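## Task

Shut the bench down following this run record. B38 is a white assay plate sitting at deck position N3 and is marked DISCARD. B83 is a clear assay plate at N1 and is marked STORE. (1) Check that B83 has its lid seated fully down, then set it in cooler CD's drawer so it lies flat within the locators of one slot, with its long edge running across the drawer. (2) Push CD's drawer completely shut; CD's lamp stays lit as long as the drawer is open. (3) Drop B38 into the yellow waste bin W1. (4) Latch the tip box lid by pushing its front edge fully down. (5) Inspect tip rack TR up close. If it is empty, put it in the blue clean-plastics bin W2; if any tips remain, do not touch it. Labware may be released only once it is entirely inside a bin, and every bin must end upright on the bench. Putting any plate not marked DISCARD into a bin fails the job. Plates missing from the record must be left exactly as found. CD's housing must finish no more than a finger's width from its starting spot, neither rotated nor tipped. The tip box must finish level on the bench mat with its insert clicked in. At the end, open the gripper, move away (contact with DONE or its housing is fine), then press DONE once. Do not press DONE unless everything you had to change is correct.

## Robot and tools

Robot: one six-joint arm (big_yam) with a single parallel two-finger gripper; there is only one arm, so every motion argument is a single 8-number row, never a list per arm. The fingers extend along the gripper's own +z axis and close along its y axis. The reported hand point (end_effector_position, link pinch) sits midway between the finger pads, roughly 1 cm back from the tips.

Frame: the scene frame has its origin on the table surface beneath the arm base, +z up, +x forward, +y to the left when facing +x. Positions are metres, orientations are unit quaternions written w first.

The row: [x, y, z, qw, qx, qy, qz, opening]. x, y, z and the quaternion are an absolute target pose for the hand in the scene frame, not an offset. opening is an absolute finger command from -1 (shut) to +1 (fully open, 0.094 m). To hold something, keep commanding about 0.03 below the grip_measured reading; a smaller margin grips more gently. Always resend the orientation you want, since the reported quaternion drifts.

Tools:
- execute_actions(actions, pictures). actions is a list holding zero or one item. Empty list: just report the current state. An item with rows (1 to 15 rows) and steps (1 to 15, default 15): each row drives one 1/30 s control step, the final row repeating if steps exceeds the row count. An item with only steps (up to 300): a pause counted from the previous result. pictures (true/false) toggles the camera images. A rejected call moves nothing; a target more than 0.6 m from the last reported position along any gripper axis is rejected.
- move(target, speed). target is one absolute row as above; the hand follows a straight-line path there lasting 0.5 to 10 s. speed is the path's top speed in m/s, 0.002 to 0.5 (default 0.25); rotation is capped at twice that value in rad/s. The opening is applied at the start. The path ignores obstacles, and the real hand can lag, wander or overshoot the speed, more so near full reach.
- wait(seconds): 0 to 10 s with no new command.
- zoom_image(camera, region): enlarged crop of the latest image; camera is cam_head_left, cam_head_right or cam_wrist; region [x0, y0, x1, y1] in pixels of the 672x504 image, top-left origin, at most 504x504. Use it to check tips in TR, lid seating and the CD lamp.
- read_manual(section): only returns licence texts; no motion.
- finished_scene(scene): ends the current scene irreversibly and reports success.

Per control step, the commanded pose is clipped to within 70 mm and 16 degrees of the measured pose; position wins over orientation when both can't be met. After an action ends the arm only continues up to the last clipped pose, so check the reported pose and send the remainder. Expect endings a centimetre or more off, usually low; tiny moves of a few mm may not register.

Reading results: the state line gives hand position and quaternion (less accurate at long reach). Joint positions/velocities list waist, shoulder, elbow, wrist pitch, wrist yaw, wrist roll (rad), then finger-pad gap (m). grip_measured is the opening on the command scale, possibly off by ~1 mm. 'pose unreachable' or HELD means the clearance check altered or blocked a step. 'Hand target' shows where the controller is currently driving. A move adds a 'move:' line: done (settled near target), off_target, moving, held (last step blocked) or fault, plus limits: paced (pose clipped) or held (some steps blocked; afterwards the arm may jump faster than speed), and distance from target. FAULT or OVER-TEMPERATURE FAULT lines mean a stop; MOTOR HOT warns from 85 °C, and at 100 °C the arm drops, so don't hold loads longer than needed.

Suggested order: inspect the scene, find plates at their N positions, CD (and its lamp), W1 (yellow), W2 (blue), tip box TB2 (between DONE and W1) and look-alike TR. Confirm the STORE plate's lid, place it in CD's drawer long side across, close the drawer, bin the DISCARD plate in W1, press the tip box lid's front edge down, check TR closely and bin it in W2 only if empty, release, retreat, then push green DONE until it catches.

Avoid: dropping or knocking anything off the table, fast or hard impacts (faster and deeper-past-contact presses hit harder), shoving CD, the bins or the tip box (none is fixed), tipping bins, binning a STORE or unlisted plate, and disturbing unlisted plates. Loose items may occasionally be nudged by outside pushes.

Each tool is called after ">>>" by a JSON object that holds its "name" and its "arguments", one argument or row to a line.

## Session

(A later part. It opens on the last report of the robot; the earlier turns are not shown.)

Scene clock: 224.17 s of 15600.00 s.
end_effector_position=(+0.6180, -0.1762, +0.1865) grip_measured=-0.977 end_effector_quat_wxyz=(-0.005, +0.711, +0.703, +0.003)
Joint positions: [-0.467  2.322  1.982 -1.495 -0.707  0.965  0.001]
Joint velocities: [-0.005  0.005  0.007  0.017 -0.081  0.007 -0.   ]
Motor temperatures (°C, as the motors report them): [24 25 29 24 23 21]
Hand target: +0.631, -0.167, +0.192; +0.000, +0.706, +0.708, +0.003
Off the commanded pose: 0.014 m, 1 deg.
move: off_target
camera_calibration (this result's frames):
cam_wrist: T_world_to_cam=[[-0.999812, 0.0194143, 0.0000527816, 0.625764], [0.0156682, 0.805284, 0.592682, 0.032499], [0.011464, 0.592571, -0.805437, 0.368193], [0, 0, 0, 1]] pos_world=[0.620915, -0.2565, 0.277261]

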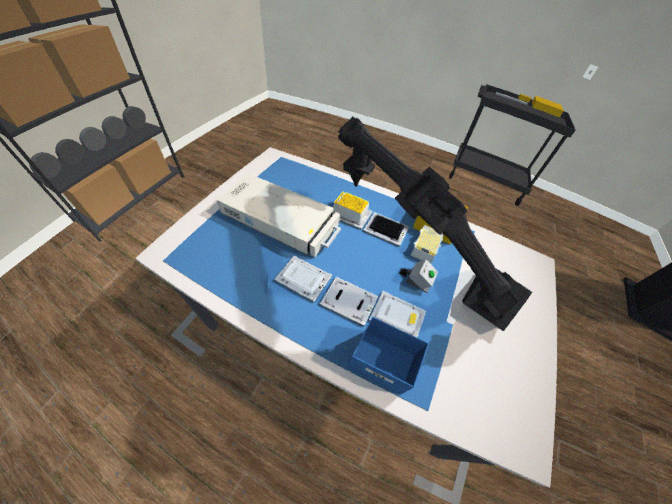

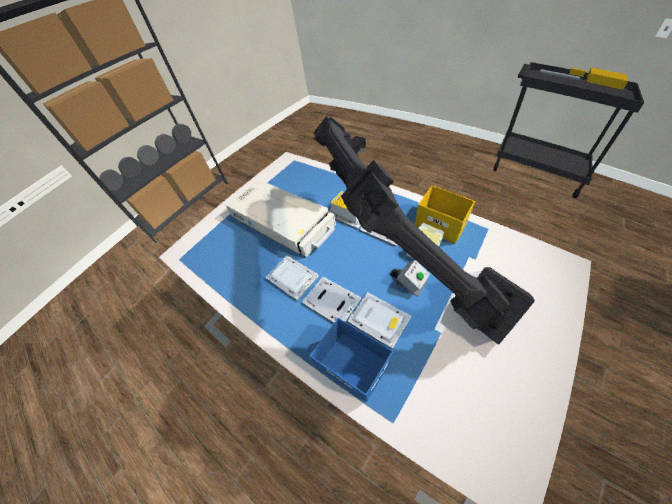

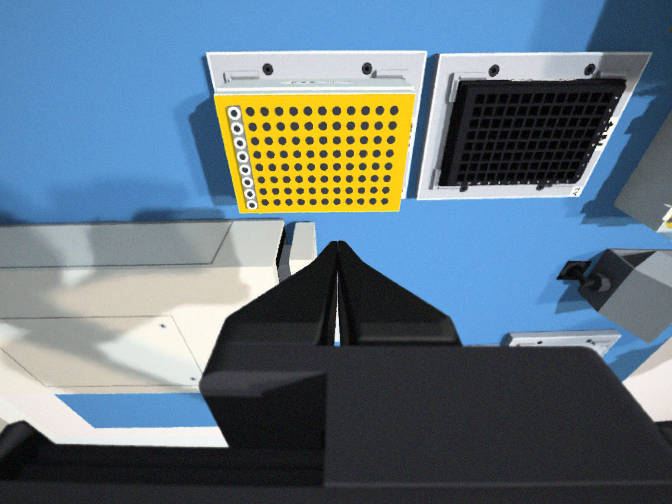

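>>> {"name": "move", "arguments": {
  "target": [0.605,0.015,0.15,0,0.707,0.707,0,-0.2]
}}

Scene clock: 233.97 s of 15600.00 s.
end_effector_position=(+0.5992, +0.0119, +0.1497) grip_measured=-0.202 end_effector_quat_wxyz=(-0.006, +0.709, +0.705, -0.001)
Joint positions: [-0.234  1.959  1.623 -1.301 -0.739  1.261  0.037]
Joint velocities: [-0.005 -0.015  0.007 -0.012  0.007 -0.007 -0.   ]
Motor temperatures (°C, as the motors report them): [24 25 31 24 23 21]
Hand target: +0.603, +0.015, +0.150; -0.000, +0.707, +0.707, +0.002
Off the commanded pose: 0.007 m, 1 deg.
After step 90, 5.43 s passed at rest.
move: done
camera_calibration (this result's frames):
cam_wrist: T_world_to_cam=[[-0.999895, 0.0128743, 0.00668952, 0.602469], [0.0143437, 0.807885, 0.589166, -0.0955302], [0.00218073, 0.5892, -0.807984, 0.23324], [0, 0, 0, 1]] pos_world=[0.603268, -0.0680042, 0.240708]

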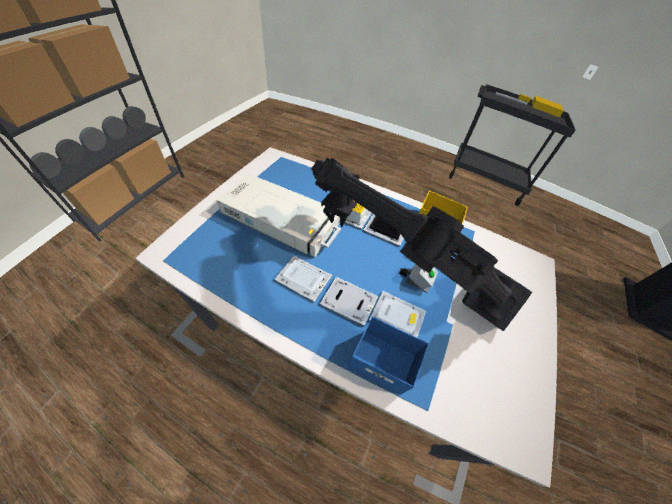

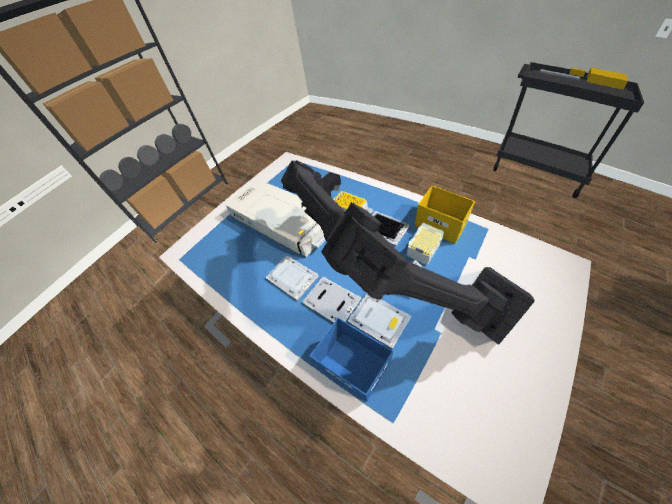

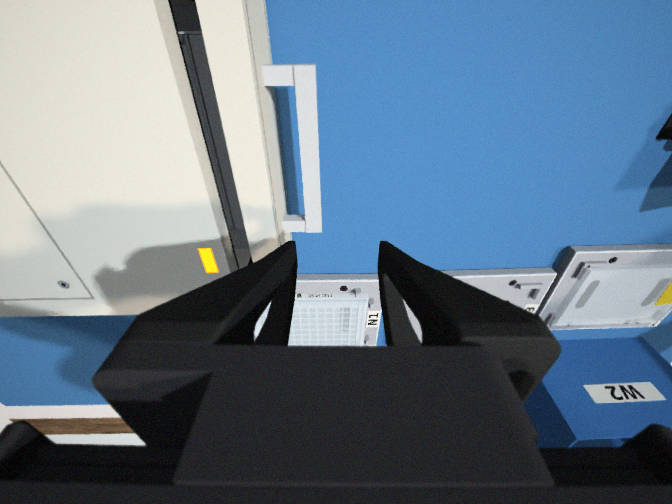

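>>> {"name": "move", "arguments": {
  "target": [0.625,0.002,0.09,0,0.707,0.707,0,-0.4],
  "speed": 0.08
}}

Scene clock: 240.43 s of 15600.00 s.
end_effector_position=(+0.6143, -0.0058, +0.0933) grip_measured=-0.398 end_effector_quat_wxyz=(-0.007, +0.715, +0.699, -0.003)
Joint positions: [-0.186  2.047  1.623 -1.172 -0.739  1.342  0.028]
Joint velocities: [-0.024 -0.015 -0.007 -0.007  0.081 -0.051 -0.   ]
Motor temperatures (°C, as the motors report them): [24 26 30 24 23 21]
Hand target: +0.625, +0.003, +0.091; -0.000, +0.707, +0.707, +0.001
Off the commanded pose: 0.014 m, 2 deg.
After step 90, 2.27 s passed at rest.
move: off_target
camera_calibration (this result's frames):
cam_wrist: T_world_to_cam=[[-0.999472, 0.0309947, 0.00975205, 0.617714], [0.0308059, 0.808452, 0.587755, -0.0581799], [0.0103333, 0.587745, -0.80898, 0.193183], [0, 0, 0, 1]] pos_world=[0.617184, -0.0856528, 0.184453]

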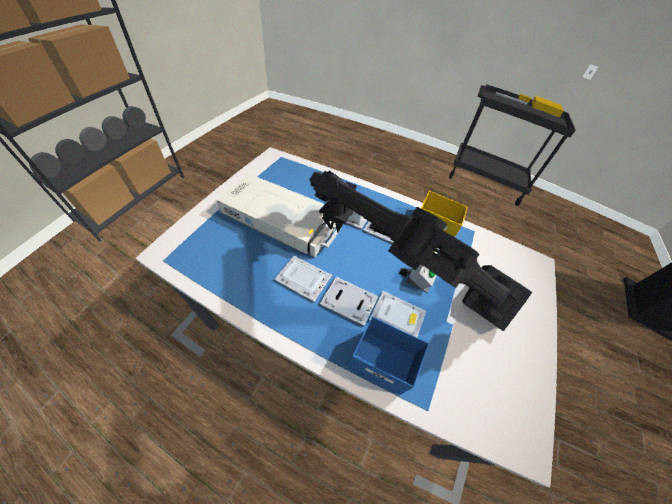

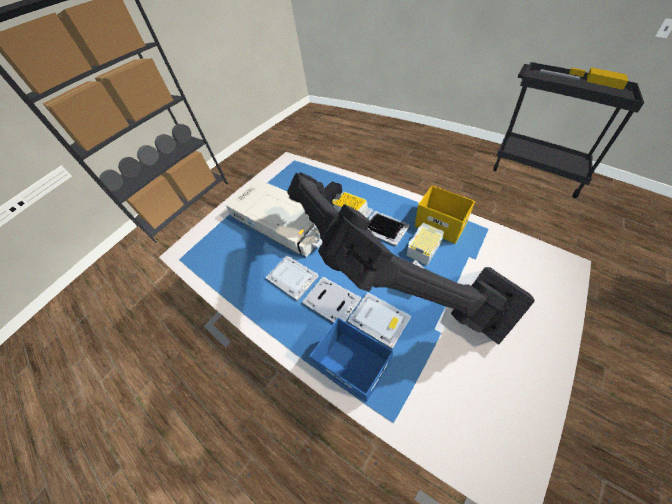

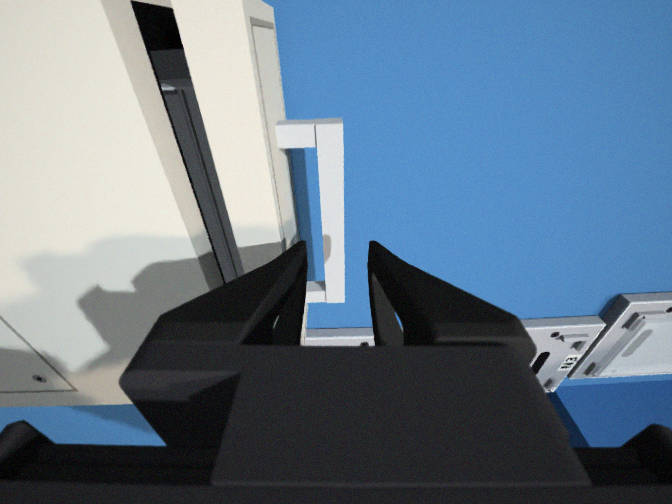

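>>> {"name": "move", "arguments": {
  "target": [0.63,0.008,0.08,0.0923,0.701,0.701,0.0923,-0.4],
  "speed": 0.05
}}

>>> {"name": "move", "arguments": {
  "target": [0.632,0.008,0.05,0.0923,0.701,0.701,0.0923,-0.4],
  "speed": 0.04
}}

Scene clock: 254.20 s of 15600.00 s.
end_effector_position=(+0.6211, -0.0098, +0.0778) grip_measured=-0.398 end_effector_quat_wxyz=(+0.085, +0.714, +0.689, +0.085)
Joint positions: [-0.176  1.94   1.368 -0.668 -0.761  1.604  0.028]
Joint velocities: [-0.015 -0.015  0.002  0.007 -0.066  0.081 -0.001]
Motor temperatures (°C, as the motors report them): [25 26 30 24 23 21]
Hand target: +0.629, +0.009, +0.081; +0.091, +0.701, +0.701, +0.094
Off the commanded pose: 0.020 m, 2 deg.
After step 90, 7.77 s passed at rest.
move: off_target
camera_calibration (this result's frames):
cam_wrist: T_world_to_cam=[[-0.969326, 0.0422329, -0.242122, 0.625763], [-0.107356, 0.813424, 0.571678, 0.0410225], [0.221092, 0.580136, -0.783939, 0.0499346], [0, 0, 0, 1]] pos_world=[0.599933, -0.0887654, 0.167205]

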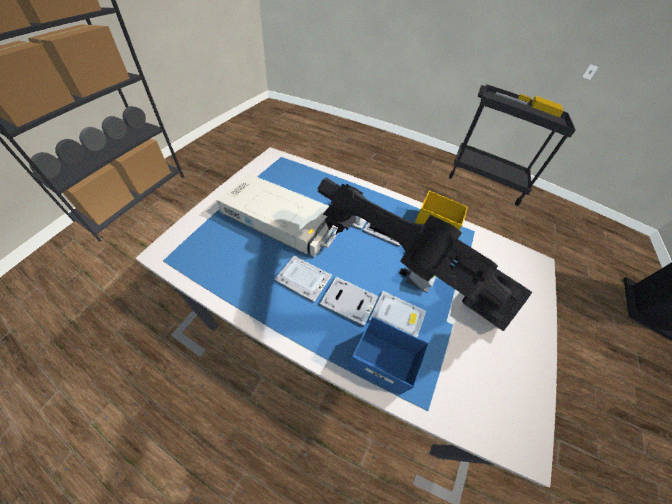

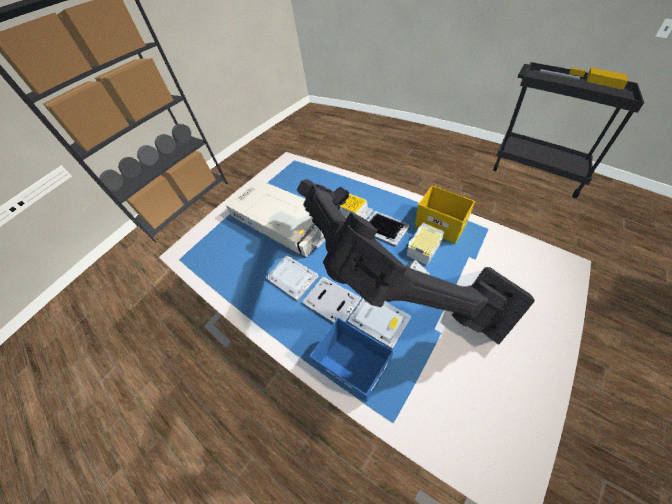

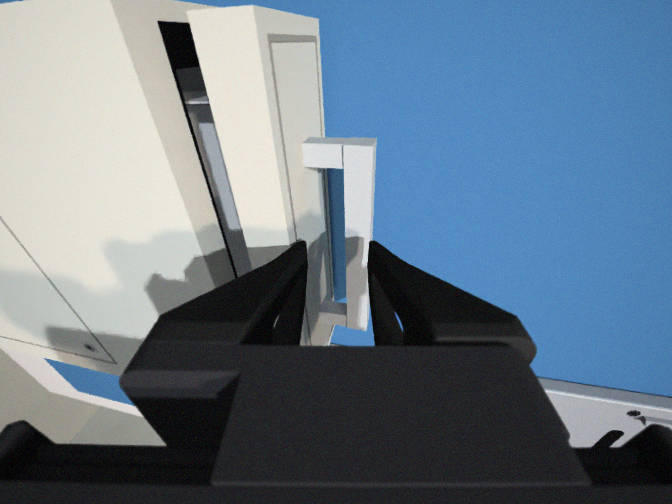

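Scene clock: 255.37 s of 15600.00 s.
end_effector_position=(+0.6289, +0.0030, +0.0597) grip_measured=-0.398 end_effector_quat_wxyz=(+0.092, +0.705, +0.697, +0.092)
Joint positions: [-0.137  1.944  1.354 -0.588 -0.747  1.651  0.028]
Joint velocities: [ 0.005  0.005 -0.012  0.002 -0.037 -0.007  0.001]
Motor temperatures (°C, as the motors report them): [25 26 30 24 23 21]
Hand target: +0.632, +0.008, +0.050; +0.092, +0.701, +0.701, +0.093
Off the commanded pose: 0.011 m, 1 deg.
move: off_target
camera_calibration (this result's frames):
cam_wrist: T_world_to_cam=[[-0.96496, 0.019228, -0.26169, 0.626838], [-0.137111, 0.813375, 0.565351, 0.0608408], [0.223722, 0.581422, -0.782238, 0.0248781], [0, 0, 0, 1]] pos_world=[0.60765, -0.076004, 0.149101]

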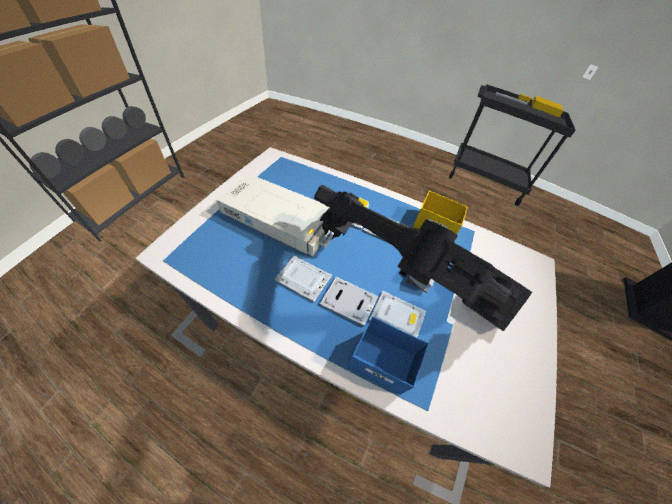

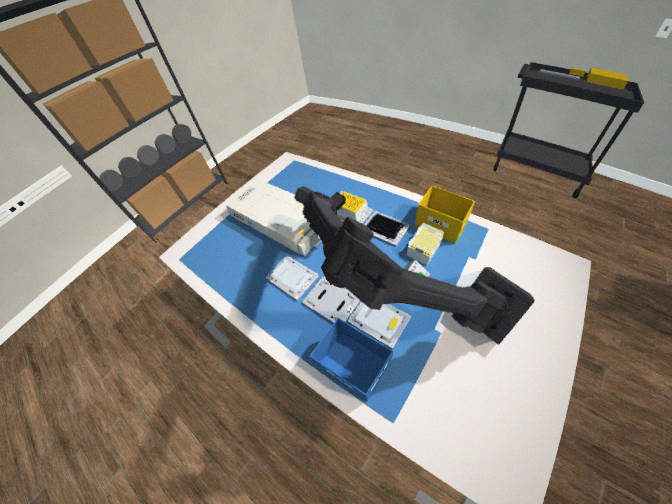

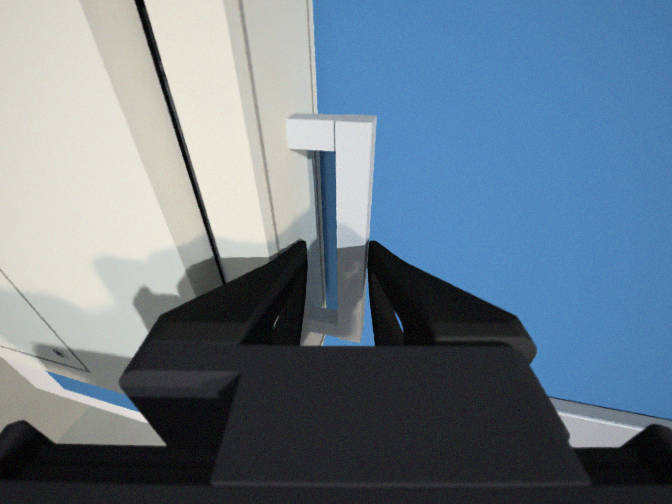

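>>> {"name": "move", "arguments": {
  "target": [0.622,0.008,0.066,0.0923,0.701,0.701,0.0923,-0.2],
  "speed": 0.03
}}

>>> {"name": "move", "arguments": {
  "target": [0.626,0.008,0.042,0.0923,0.701,0.701,0.0923,-0.2],
  "speed": 0.03
}}

Scene clock: 263.03 s of 15600.00 s.
end_effector_position=(+0.6194, +0.0004, +0.0550) grip_measured=-0.202 end_effector_quat_wxyz=(+0.087, +0.709, +0.694, +0.087)
Joint positions: [-0.137  1.941  1.332 -0.588 -0.748  1.647  0.037]
Joint velocities: [ 0.005 -0.024 -0.017  0.002 -0.051 -0.007  0.   ]
Motor temperatures (°C, as the motors report them): [25 26 29 24 23 21]
Hand target: +0.622, +0.008, +0.066; +0.092, +0.701, +0.701, +0.092
Off the commanded pose: 0.014 m, 1 deg.
After step 90, 3.97 s passed at rest.
move: off_target
camera_calibration (this result's frames):
cam_wrist: T_world_to_cam=[[-0.968377, 0.0282925, -0.247882, 0.61783], [-0.121794, 0.81351, 0.568654, 0.0546919], [0.217743, 0.580862, -0.784339, 0.0286473], [0, 0, 0, 1]] pos_world=[0.598716, -0.0786125, 0.144518]

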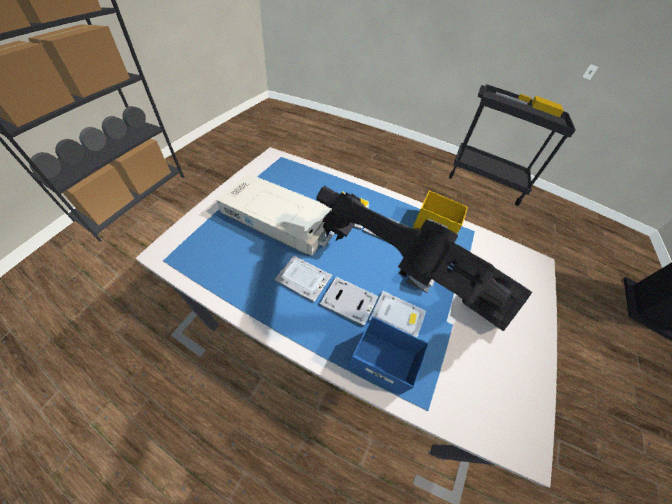

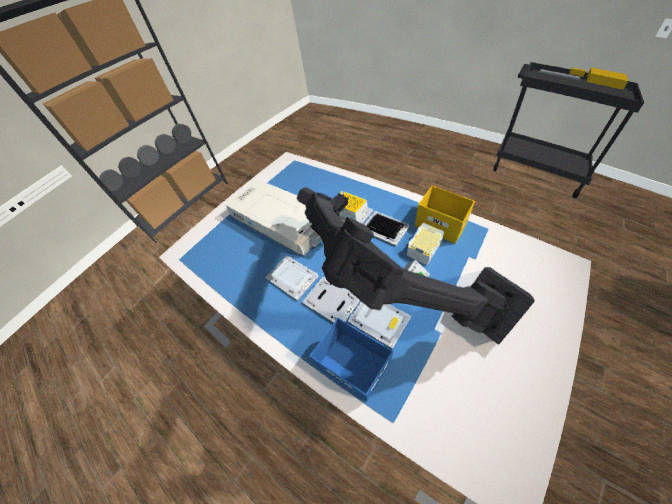

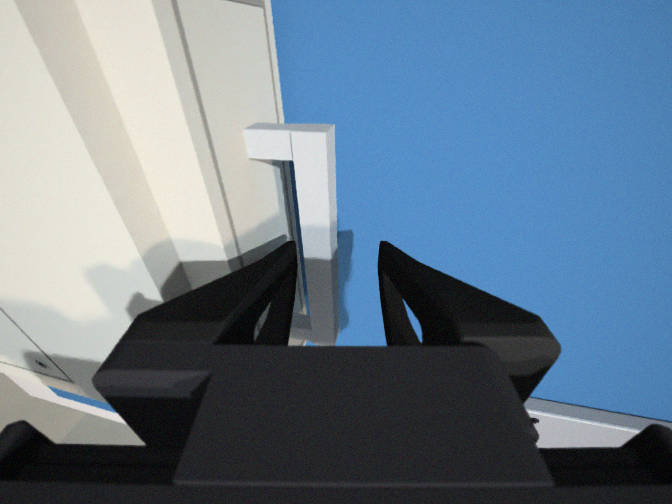

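Scene clock: 263.93 s of 15600.00 s.
end_effector_position=(+0.6259, +0.0033, +0.0540) grip_measured=-0.202 end_effector_quat_wxyz=(+0.095, +0.704, +0.698, +0.094)
Joint positions: [-0.13   1.941  1.332 -0.553 -0.743  1.663  0.037]
Joint velocities: [ 0.005 -0.005 -0.017 -0.012 -0.007  0.007  0.   ]
Motor temperatures (°C, as the motors report them): [25 26 29 24 23 21]
Hand target: +0.626, +0.008, +0.042; +0.092, +0.701, +0.701, +0.093
Off the commanded pose: 0.013 m, 1 deg.
move: off_target
camera_calibration (this result's frames):
cam_wrist: T_world_to_cam=[[-0.963087, 0.0153941, -0.26875, 0.621724], [-0.144026, 0.813982, 0.562753, 0.0679165], [0.227421, 0.580687, -0.781718, 0.0185351], [0, 0, 0, 1]] pos_world=[0.604341, -0.0756168, 0.143357]

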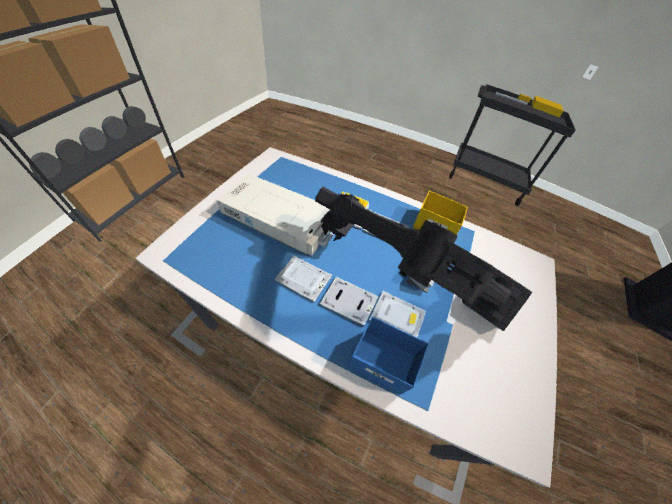

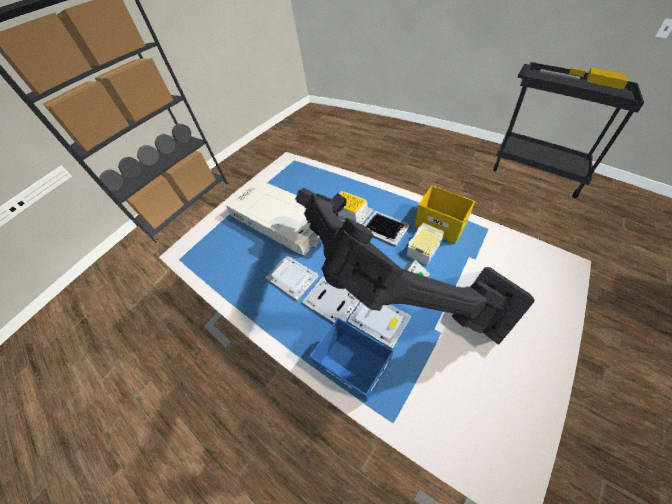

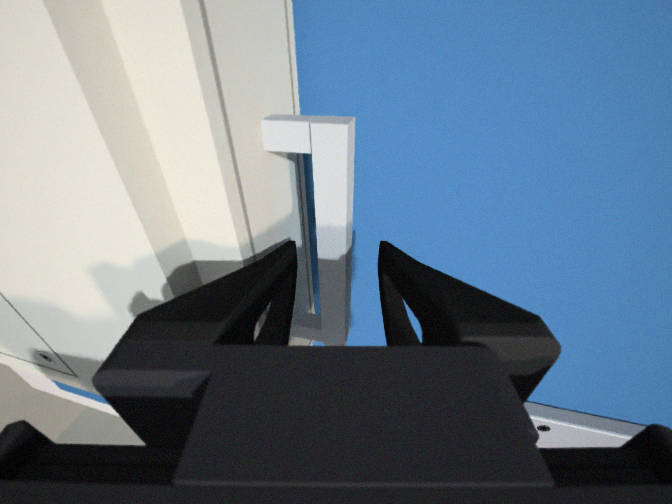

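>>> {"name": "move", "arguments": {
  "target": [0.634,0.008,0.075,0.0923,0.701,0.701,0.0923,-0.2],
  "speed": 0.03
}}

>>> {"name": "move", "arguments": {
  "target": [0.634,0.008,0.042,0.0923,0.701,0.701,0.0923,-0.2],
  "speed": 0.03
}}

Scene clock: 270.53 s of 15600.00 s.
end_effector_position=(+0.6181, +0.0055, +0.0536) grip_measured=-0.202 end_effector_quat_wxyz=(+0.079, +0.709, +0.696, +0.082)
Joint positions: [-0.13   1.941  1.342 -0.617 -0.75   1.637  0.037]
Joint velocities: [-0.015 -0.005  0.002 -0.007  0.081  0.081 -0.002]
Motor temperatures (°C, as the motors report them): [25 26 29 24 23 21]
Hand target: +0.633, +0.008, +0.075; +0.093, +0.701, +0.701, +0.092
Off the commanded pose: 0.027 m, 2 deg.
After step 90, 2.53 s passed at rest.
move: off_target
camera_calibration (this result's frames):
cam_wrist: T_world_to_cam=[[-0.97281, 0.0268171, -0.230048, 0.61796], [-0.11326, 0.811322, 0.573523, 0.0456286], [0.202024, 0.583984, -0.786224, 0.0347156], [0, 0, 0, 1]] pos_world=[0.599312, -0.0738647, 0.143286]

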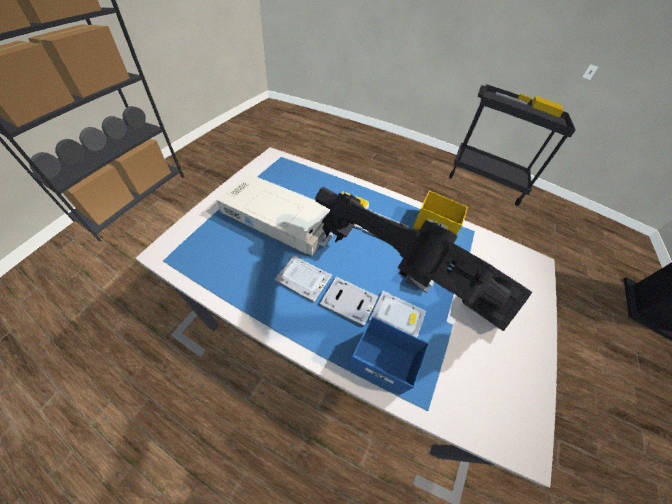

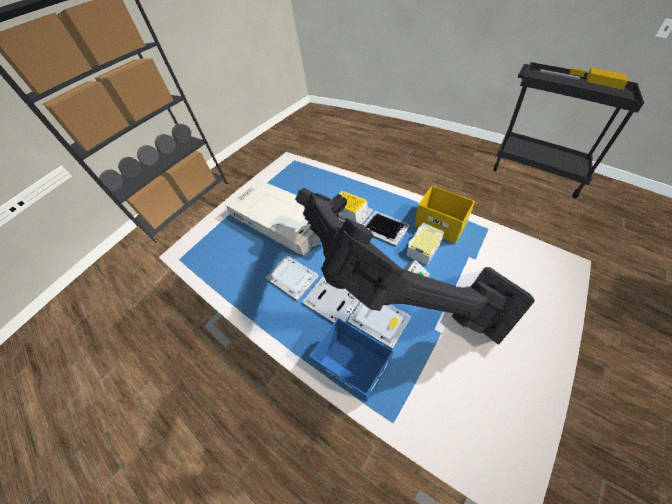

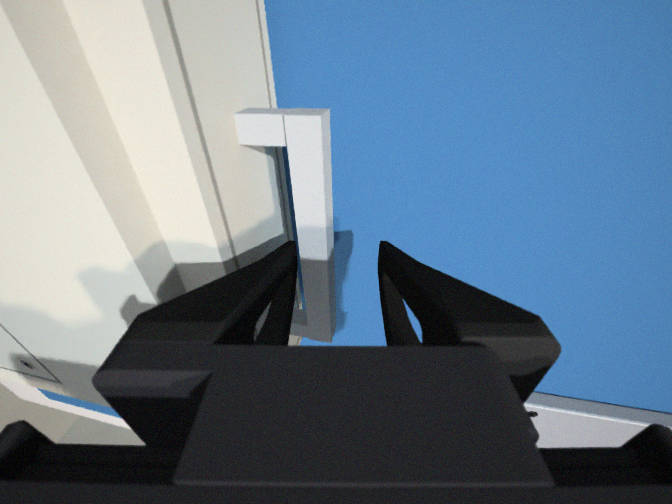

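Scene clock: 271.50 s of 15600.00 s.
end_effector_position=(+0.6256, -0.0011, +0.0492) grip_measured=-0.202 end_effector_quat_wxyz=(+0.091, +0.709, +0.693, +0.089)
Joint positions: [-0.13   1.957  1.342 -0.565 -0.743  1.664  0.037]
Joint velocities: [ 0.015 -0.005 -0.012  0.007 -0.022  0.037  0.   ]
Motor temperatures (°C, as the motors report them): [25 26 29 24 23 21]
Hand target: +0.634, +0.008, +0.042; +0.092, +0.701, +0.701, +0.093
Off the commanded pose: 0.014 m, 1 deg.
move: off_target
camera_calibration (this result's frames):
cam_wrist: T_world_to_cam=[[-0.966216, 0.0290939, -0.256085, 0.621538], [-0.125563, 0.814579, 0.566299, 0.0624261], [0.225077, 0.579322, -0.783407, 0.0189726], [0, 0, 0, 1]] pos_world=[0.604108, -0.0799252, 0.138678]

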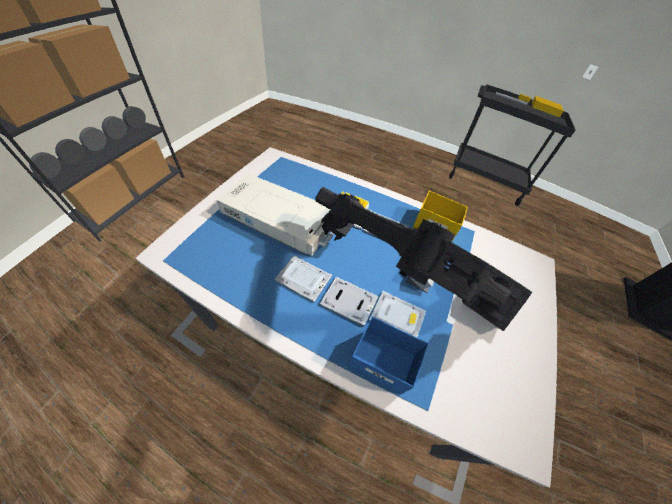

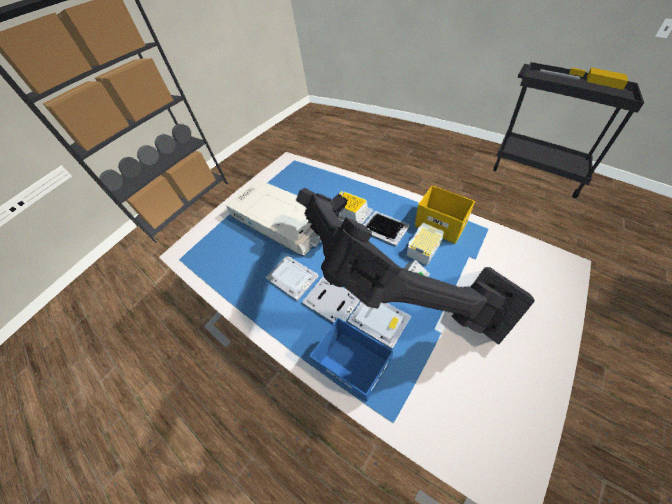

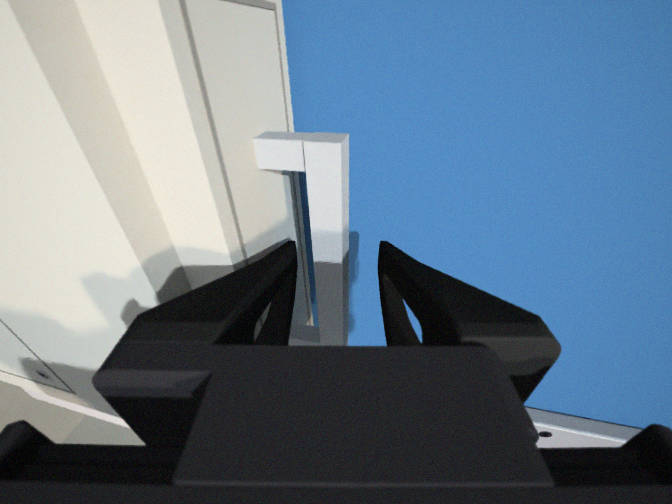

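>>> {"name": "move", "arguments": {
  "target": [0.626,0.0,0.045,0.0923,0.701,0.701,0.0923,-0.85],
  "speed": 0.03
}}

Scene clock: 275.53 s of 15600.00 s.
end_effector_position=(+0.6279, -0.0011, +0.0498) grip_measured=-0.722 end_effector_quat_wxyz=(+0.094, +0.705, +0.697, +0.091)
Joint positions: [-0.13   1.957  1.344 -0.556 -0.742  1.661  0.013]
Joint velocities: [-0.015  0.005  0.002 -0.017 -0.051  0.007  0.001]
Motor temperatures (°C, as the motors report them): [25 26 29 24 23 21]
Hand target: +0.626, +0.000, +0.045; +0.092, +0.701, +0.701, +0.092
Off the commanded pose: 0.005 m, 1 deg.
After step 90, 0.33 s passed at rest.
move: done
camera_calibration (this result's frames):
cam_wrist: T_world_to_cam=[[-0.964479, 0.0186605, -0.2635, 0.623208], [-0.137954, 0.81509, 0.56267, 0.0703129], [0.225276, 0.579034, -0.783562, 0.0188305], [0, 0, 0, 1]] pos_world=[0.606529, -0.0798442, 0.139407]

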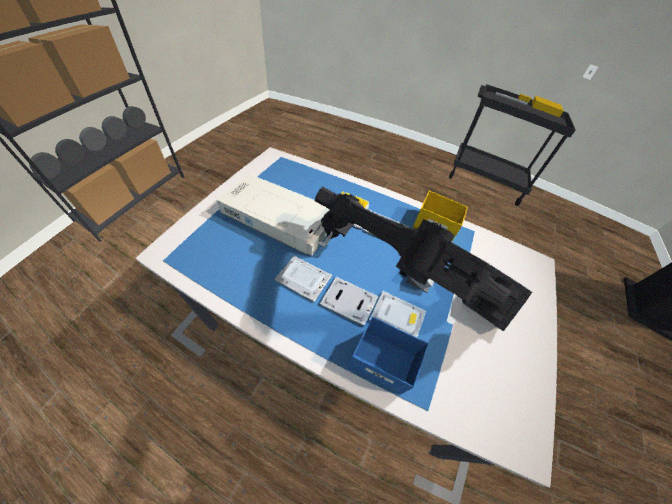

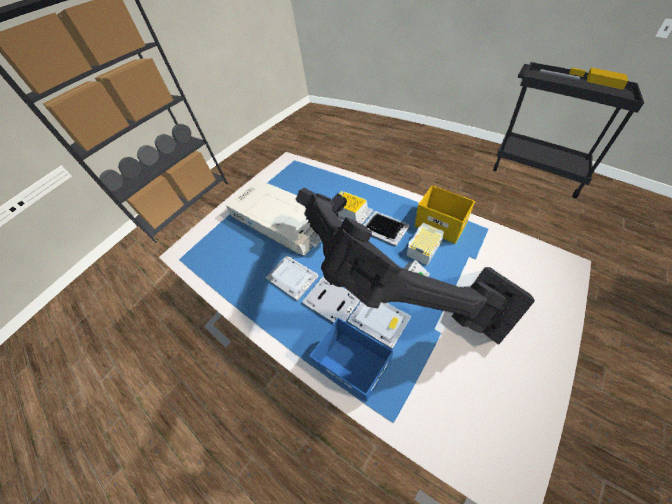

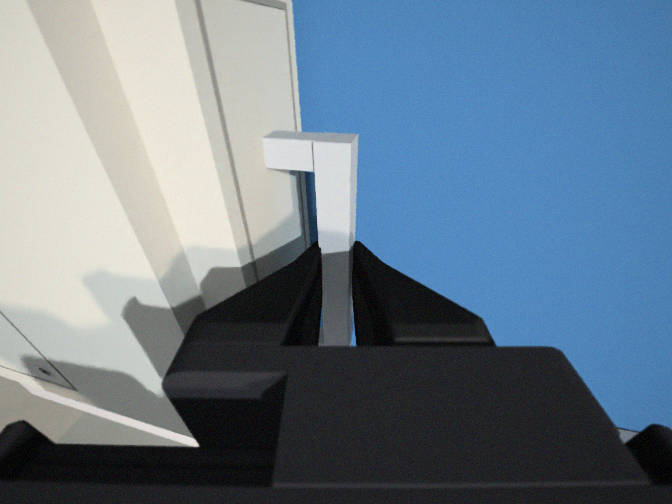

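Gripped. Pull slowly.

>>> {"name": "move", "arguments": {
  "target": [0.55,0.0,0.047,0.0923,0.701,0.701,0.0923,-0.85],
  "speed": 0.04
}}

Scene clock: 281.77 s of 15600.00 s.
end_effector_position=(+0.5511, -0.0010, +0.0472) grip_measured=-0.722 end_effector_quat_wxyz=(+0.092, +0.706, +0.697, +0.087)
Joint positions: [-0.144  1.829  1.094 -0.46  -0.745  1.634  0.013]
Joint velocities: [-0.005 -0.005  0.002 -0.012 -0.081  0.095 -0.001]
Motor temperatures (°C, as the motors report them): [25 26 29 24 23 21]
Hand target: +0.550, -0.001, +0.047; +0.092, +0.701, +0.701, +0.092
Off the commanded pose: 0.002 m, 1 deg.
After step 90, 1.00 s passed at rest.
move: done
camera_calibration (this result's frames):
cam_wrist: T_world_to_cam=[[-0.966738, 0.018021, -0.255132, 0.549254], [-0.132917, 0.816841, 0.561341, 0.0584544], [0.218518, 0.576581, -0.787276, 0.0379462], [0, 0, 0, 1]] pos_world=[0.530463, -0.0795251, 0.137194]

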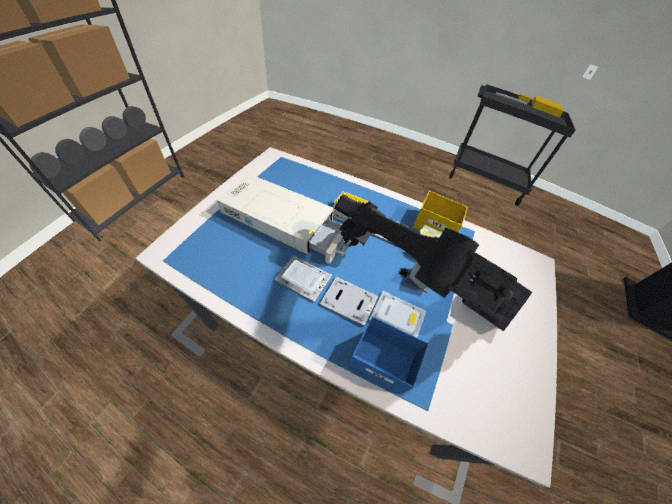

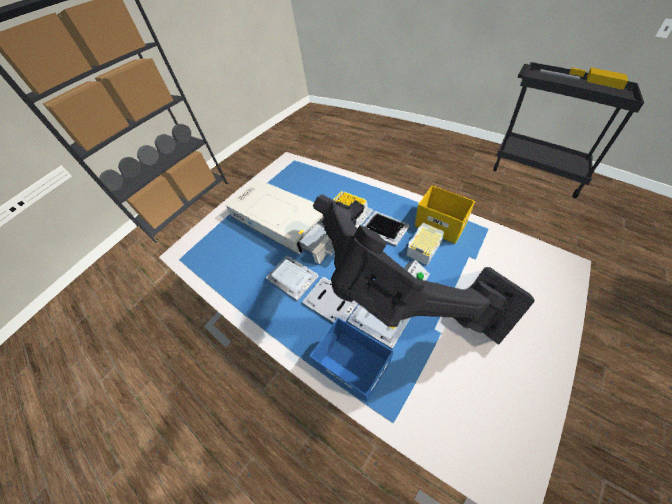

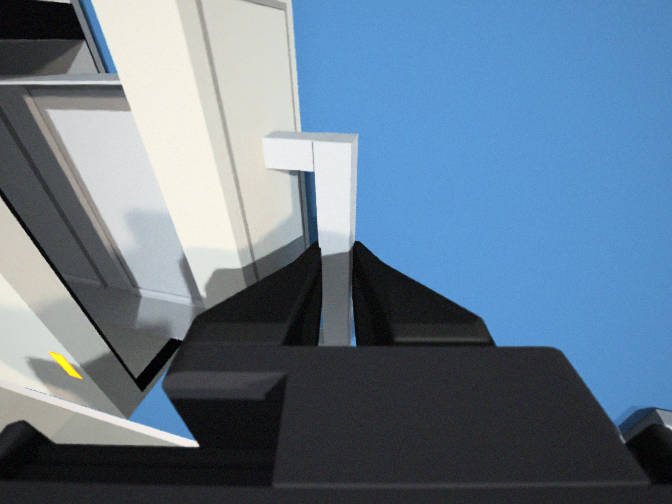

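>>> {"name": "move", "arguments": {
  "target": [0.45,0.0,0.047,0.0923,0.701,0.701,0.0923,-0.85],
  "speed": 0.04
}}

Scene clock: 291.37 s of 15600.00 s.
end_effector_position=(+0.4505, -0.0014, +0.0454) grip_measured=-0.722 end_effector_quat_wxyz=(+0.091, +0.706, +0.698, +0.086)
Joint positions: [-0.176  1.671  0.796 -0.353 -0.756  1.589  0.013]
Joint velocities: [-0.015  0.005 -0.002 -0.012 -0.007  0.022  0.   ]
Motor temperatures (°C, as the motors report them): [25 26 29 24 23 21]
Hand target: +0.450, -0.001, +0.046; +0.092, +0.701, +0.701, +0.092
Off the commanded pose: 0.002 m, 1 deg.
After step 90, 3.77 s passed at rest.
move: done
camera_calibration (this result's frames):
cam_wrist: T_world_to_cam=[[-0.967642, 0.0177237, -0.251704, 0.451864], [-0.131171, 0.816818, 0.561785, 0.0455834], [0.215554, 0.576623, -0.788063, 0.0601654], [0, 0, 0, 1]] pos_world=[0.430253, -0.0799348, 0.135542]

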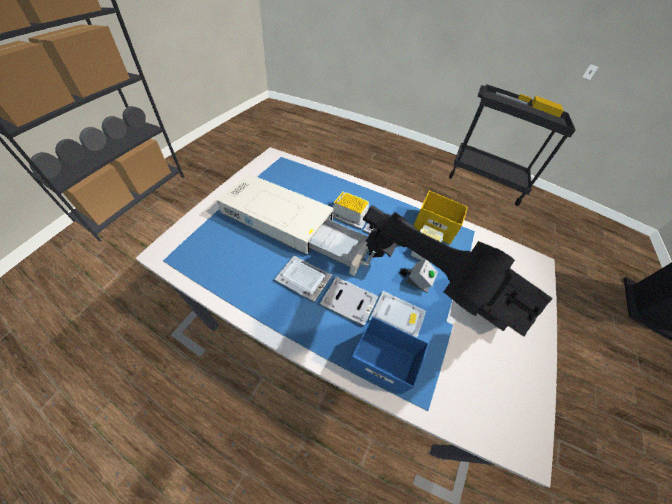

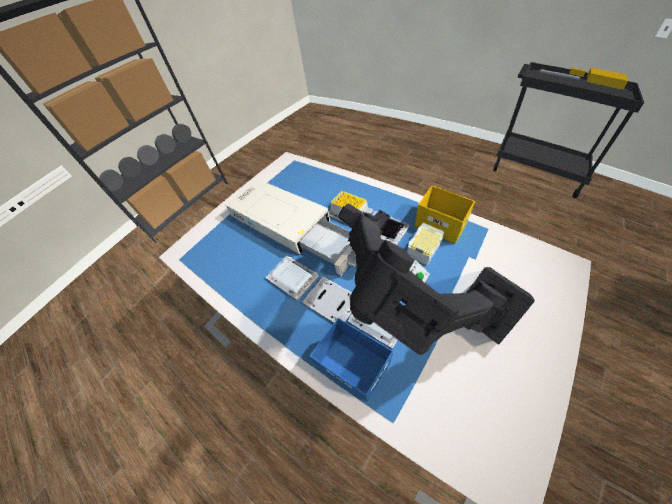

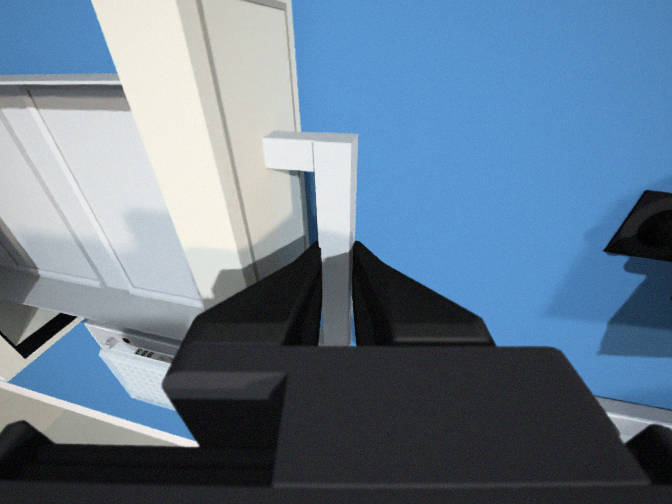

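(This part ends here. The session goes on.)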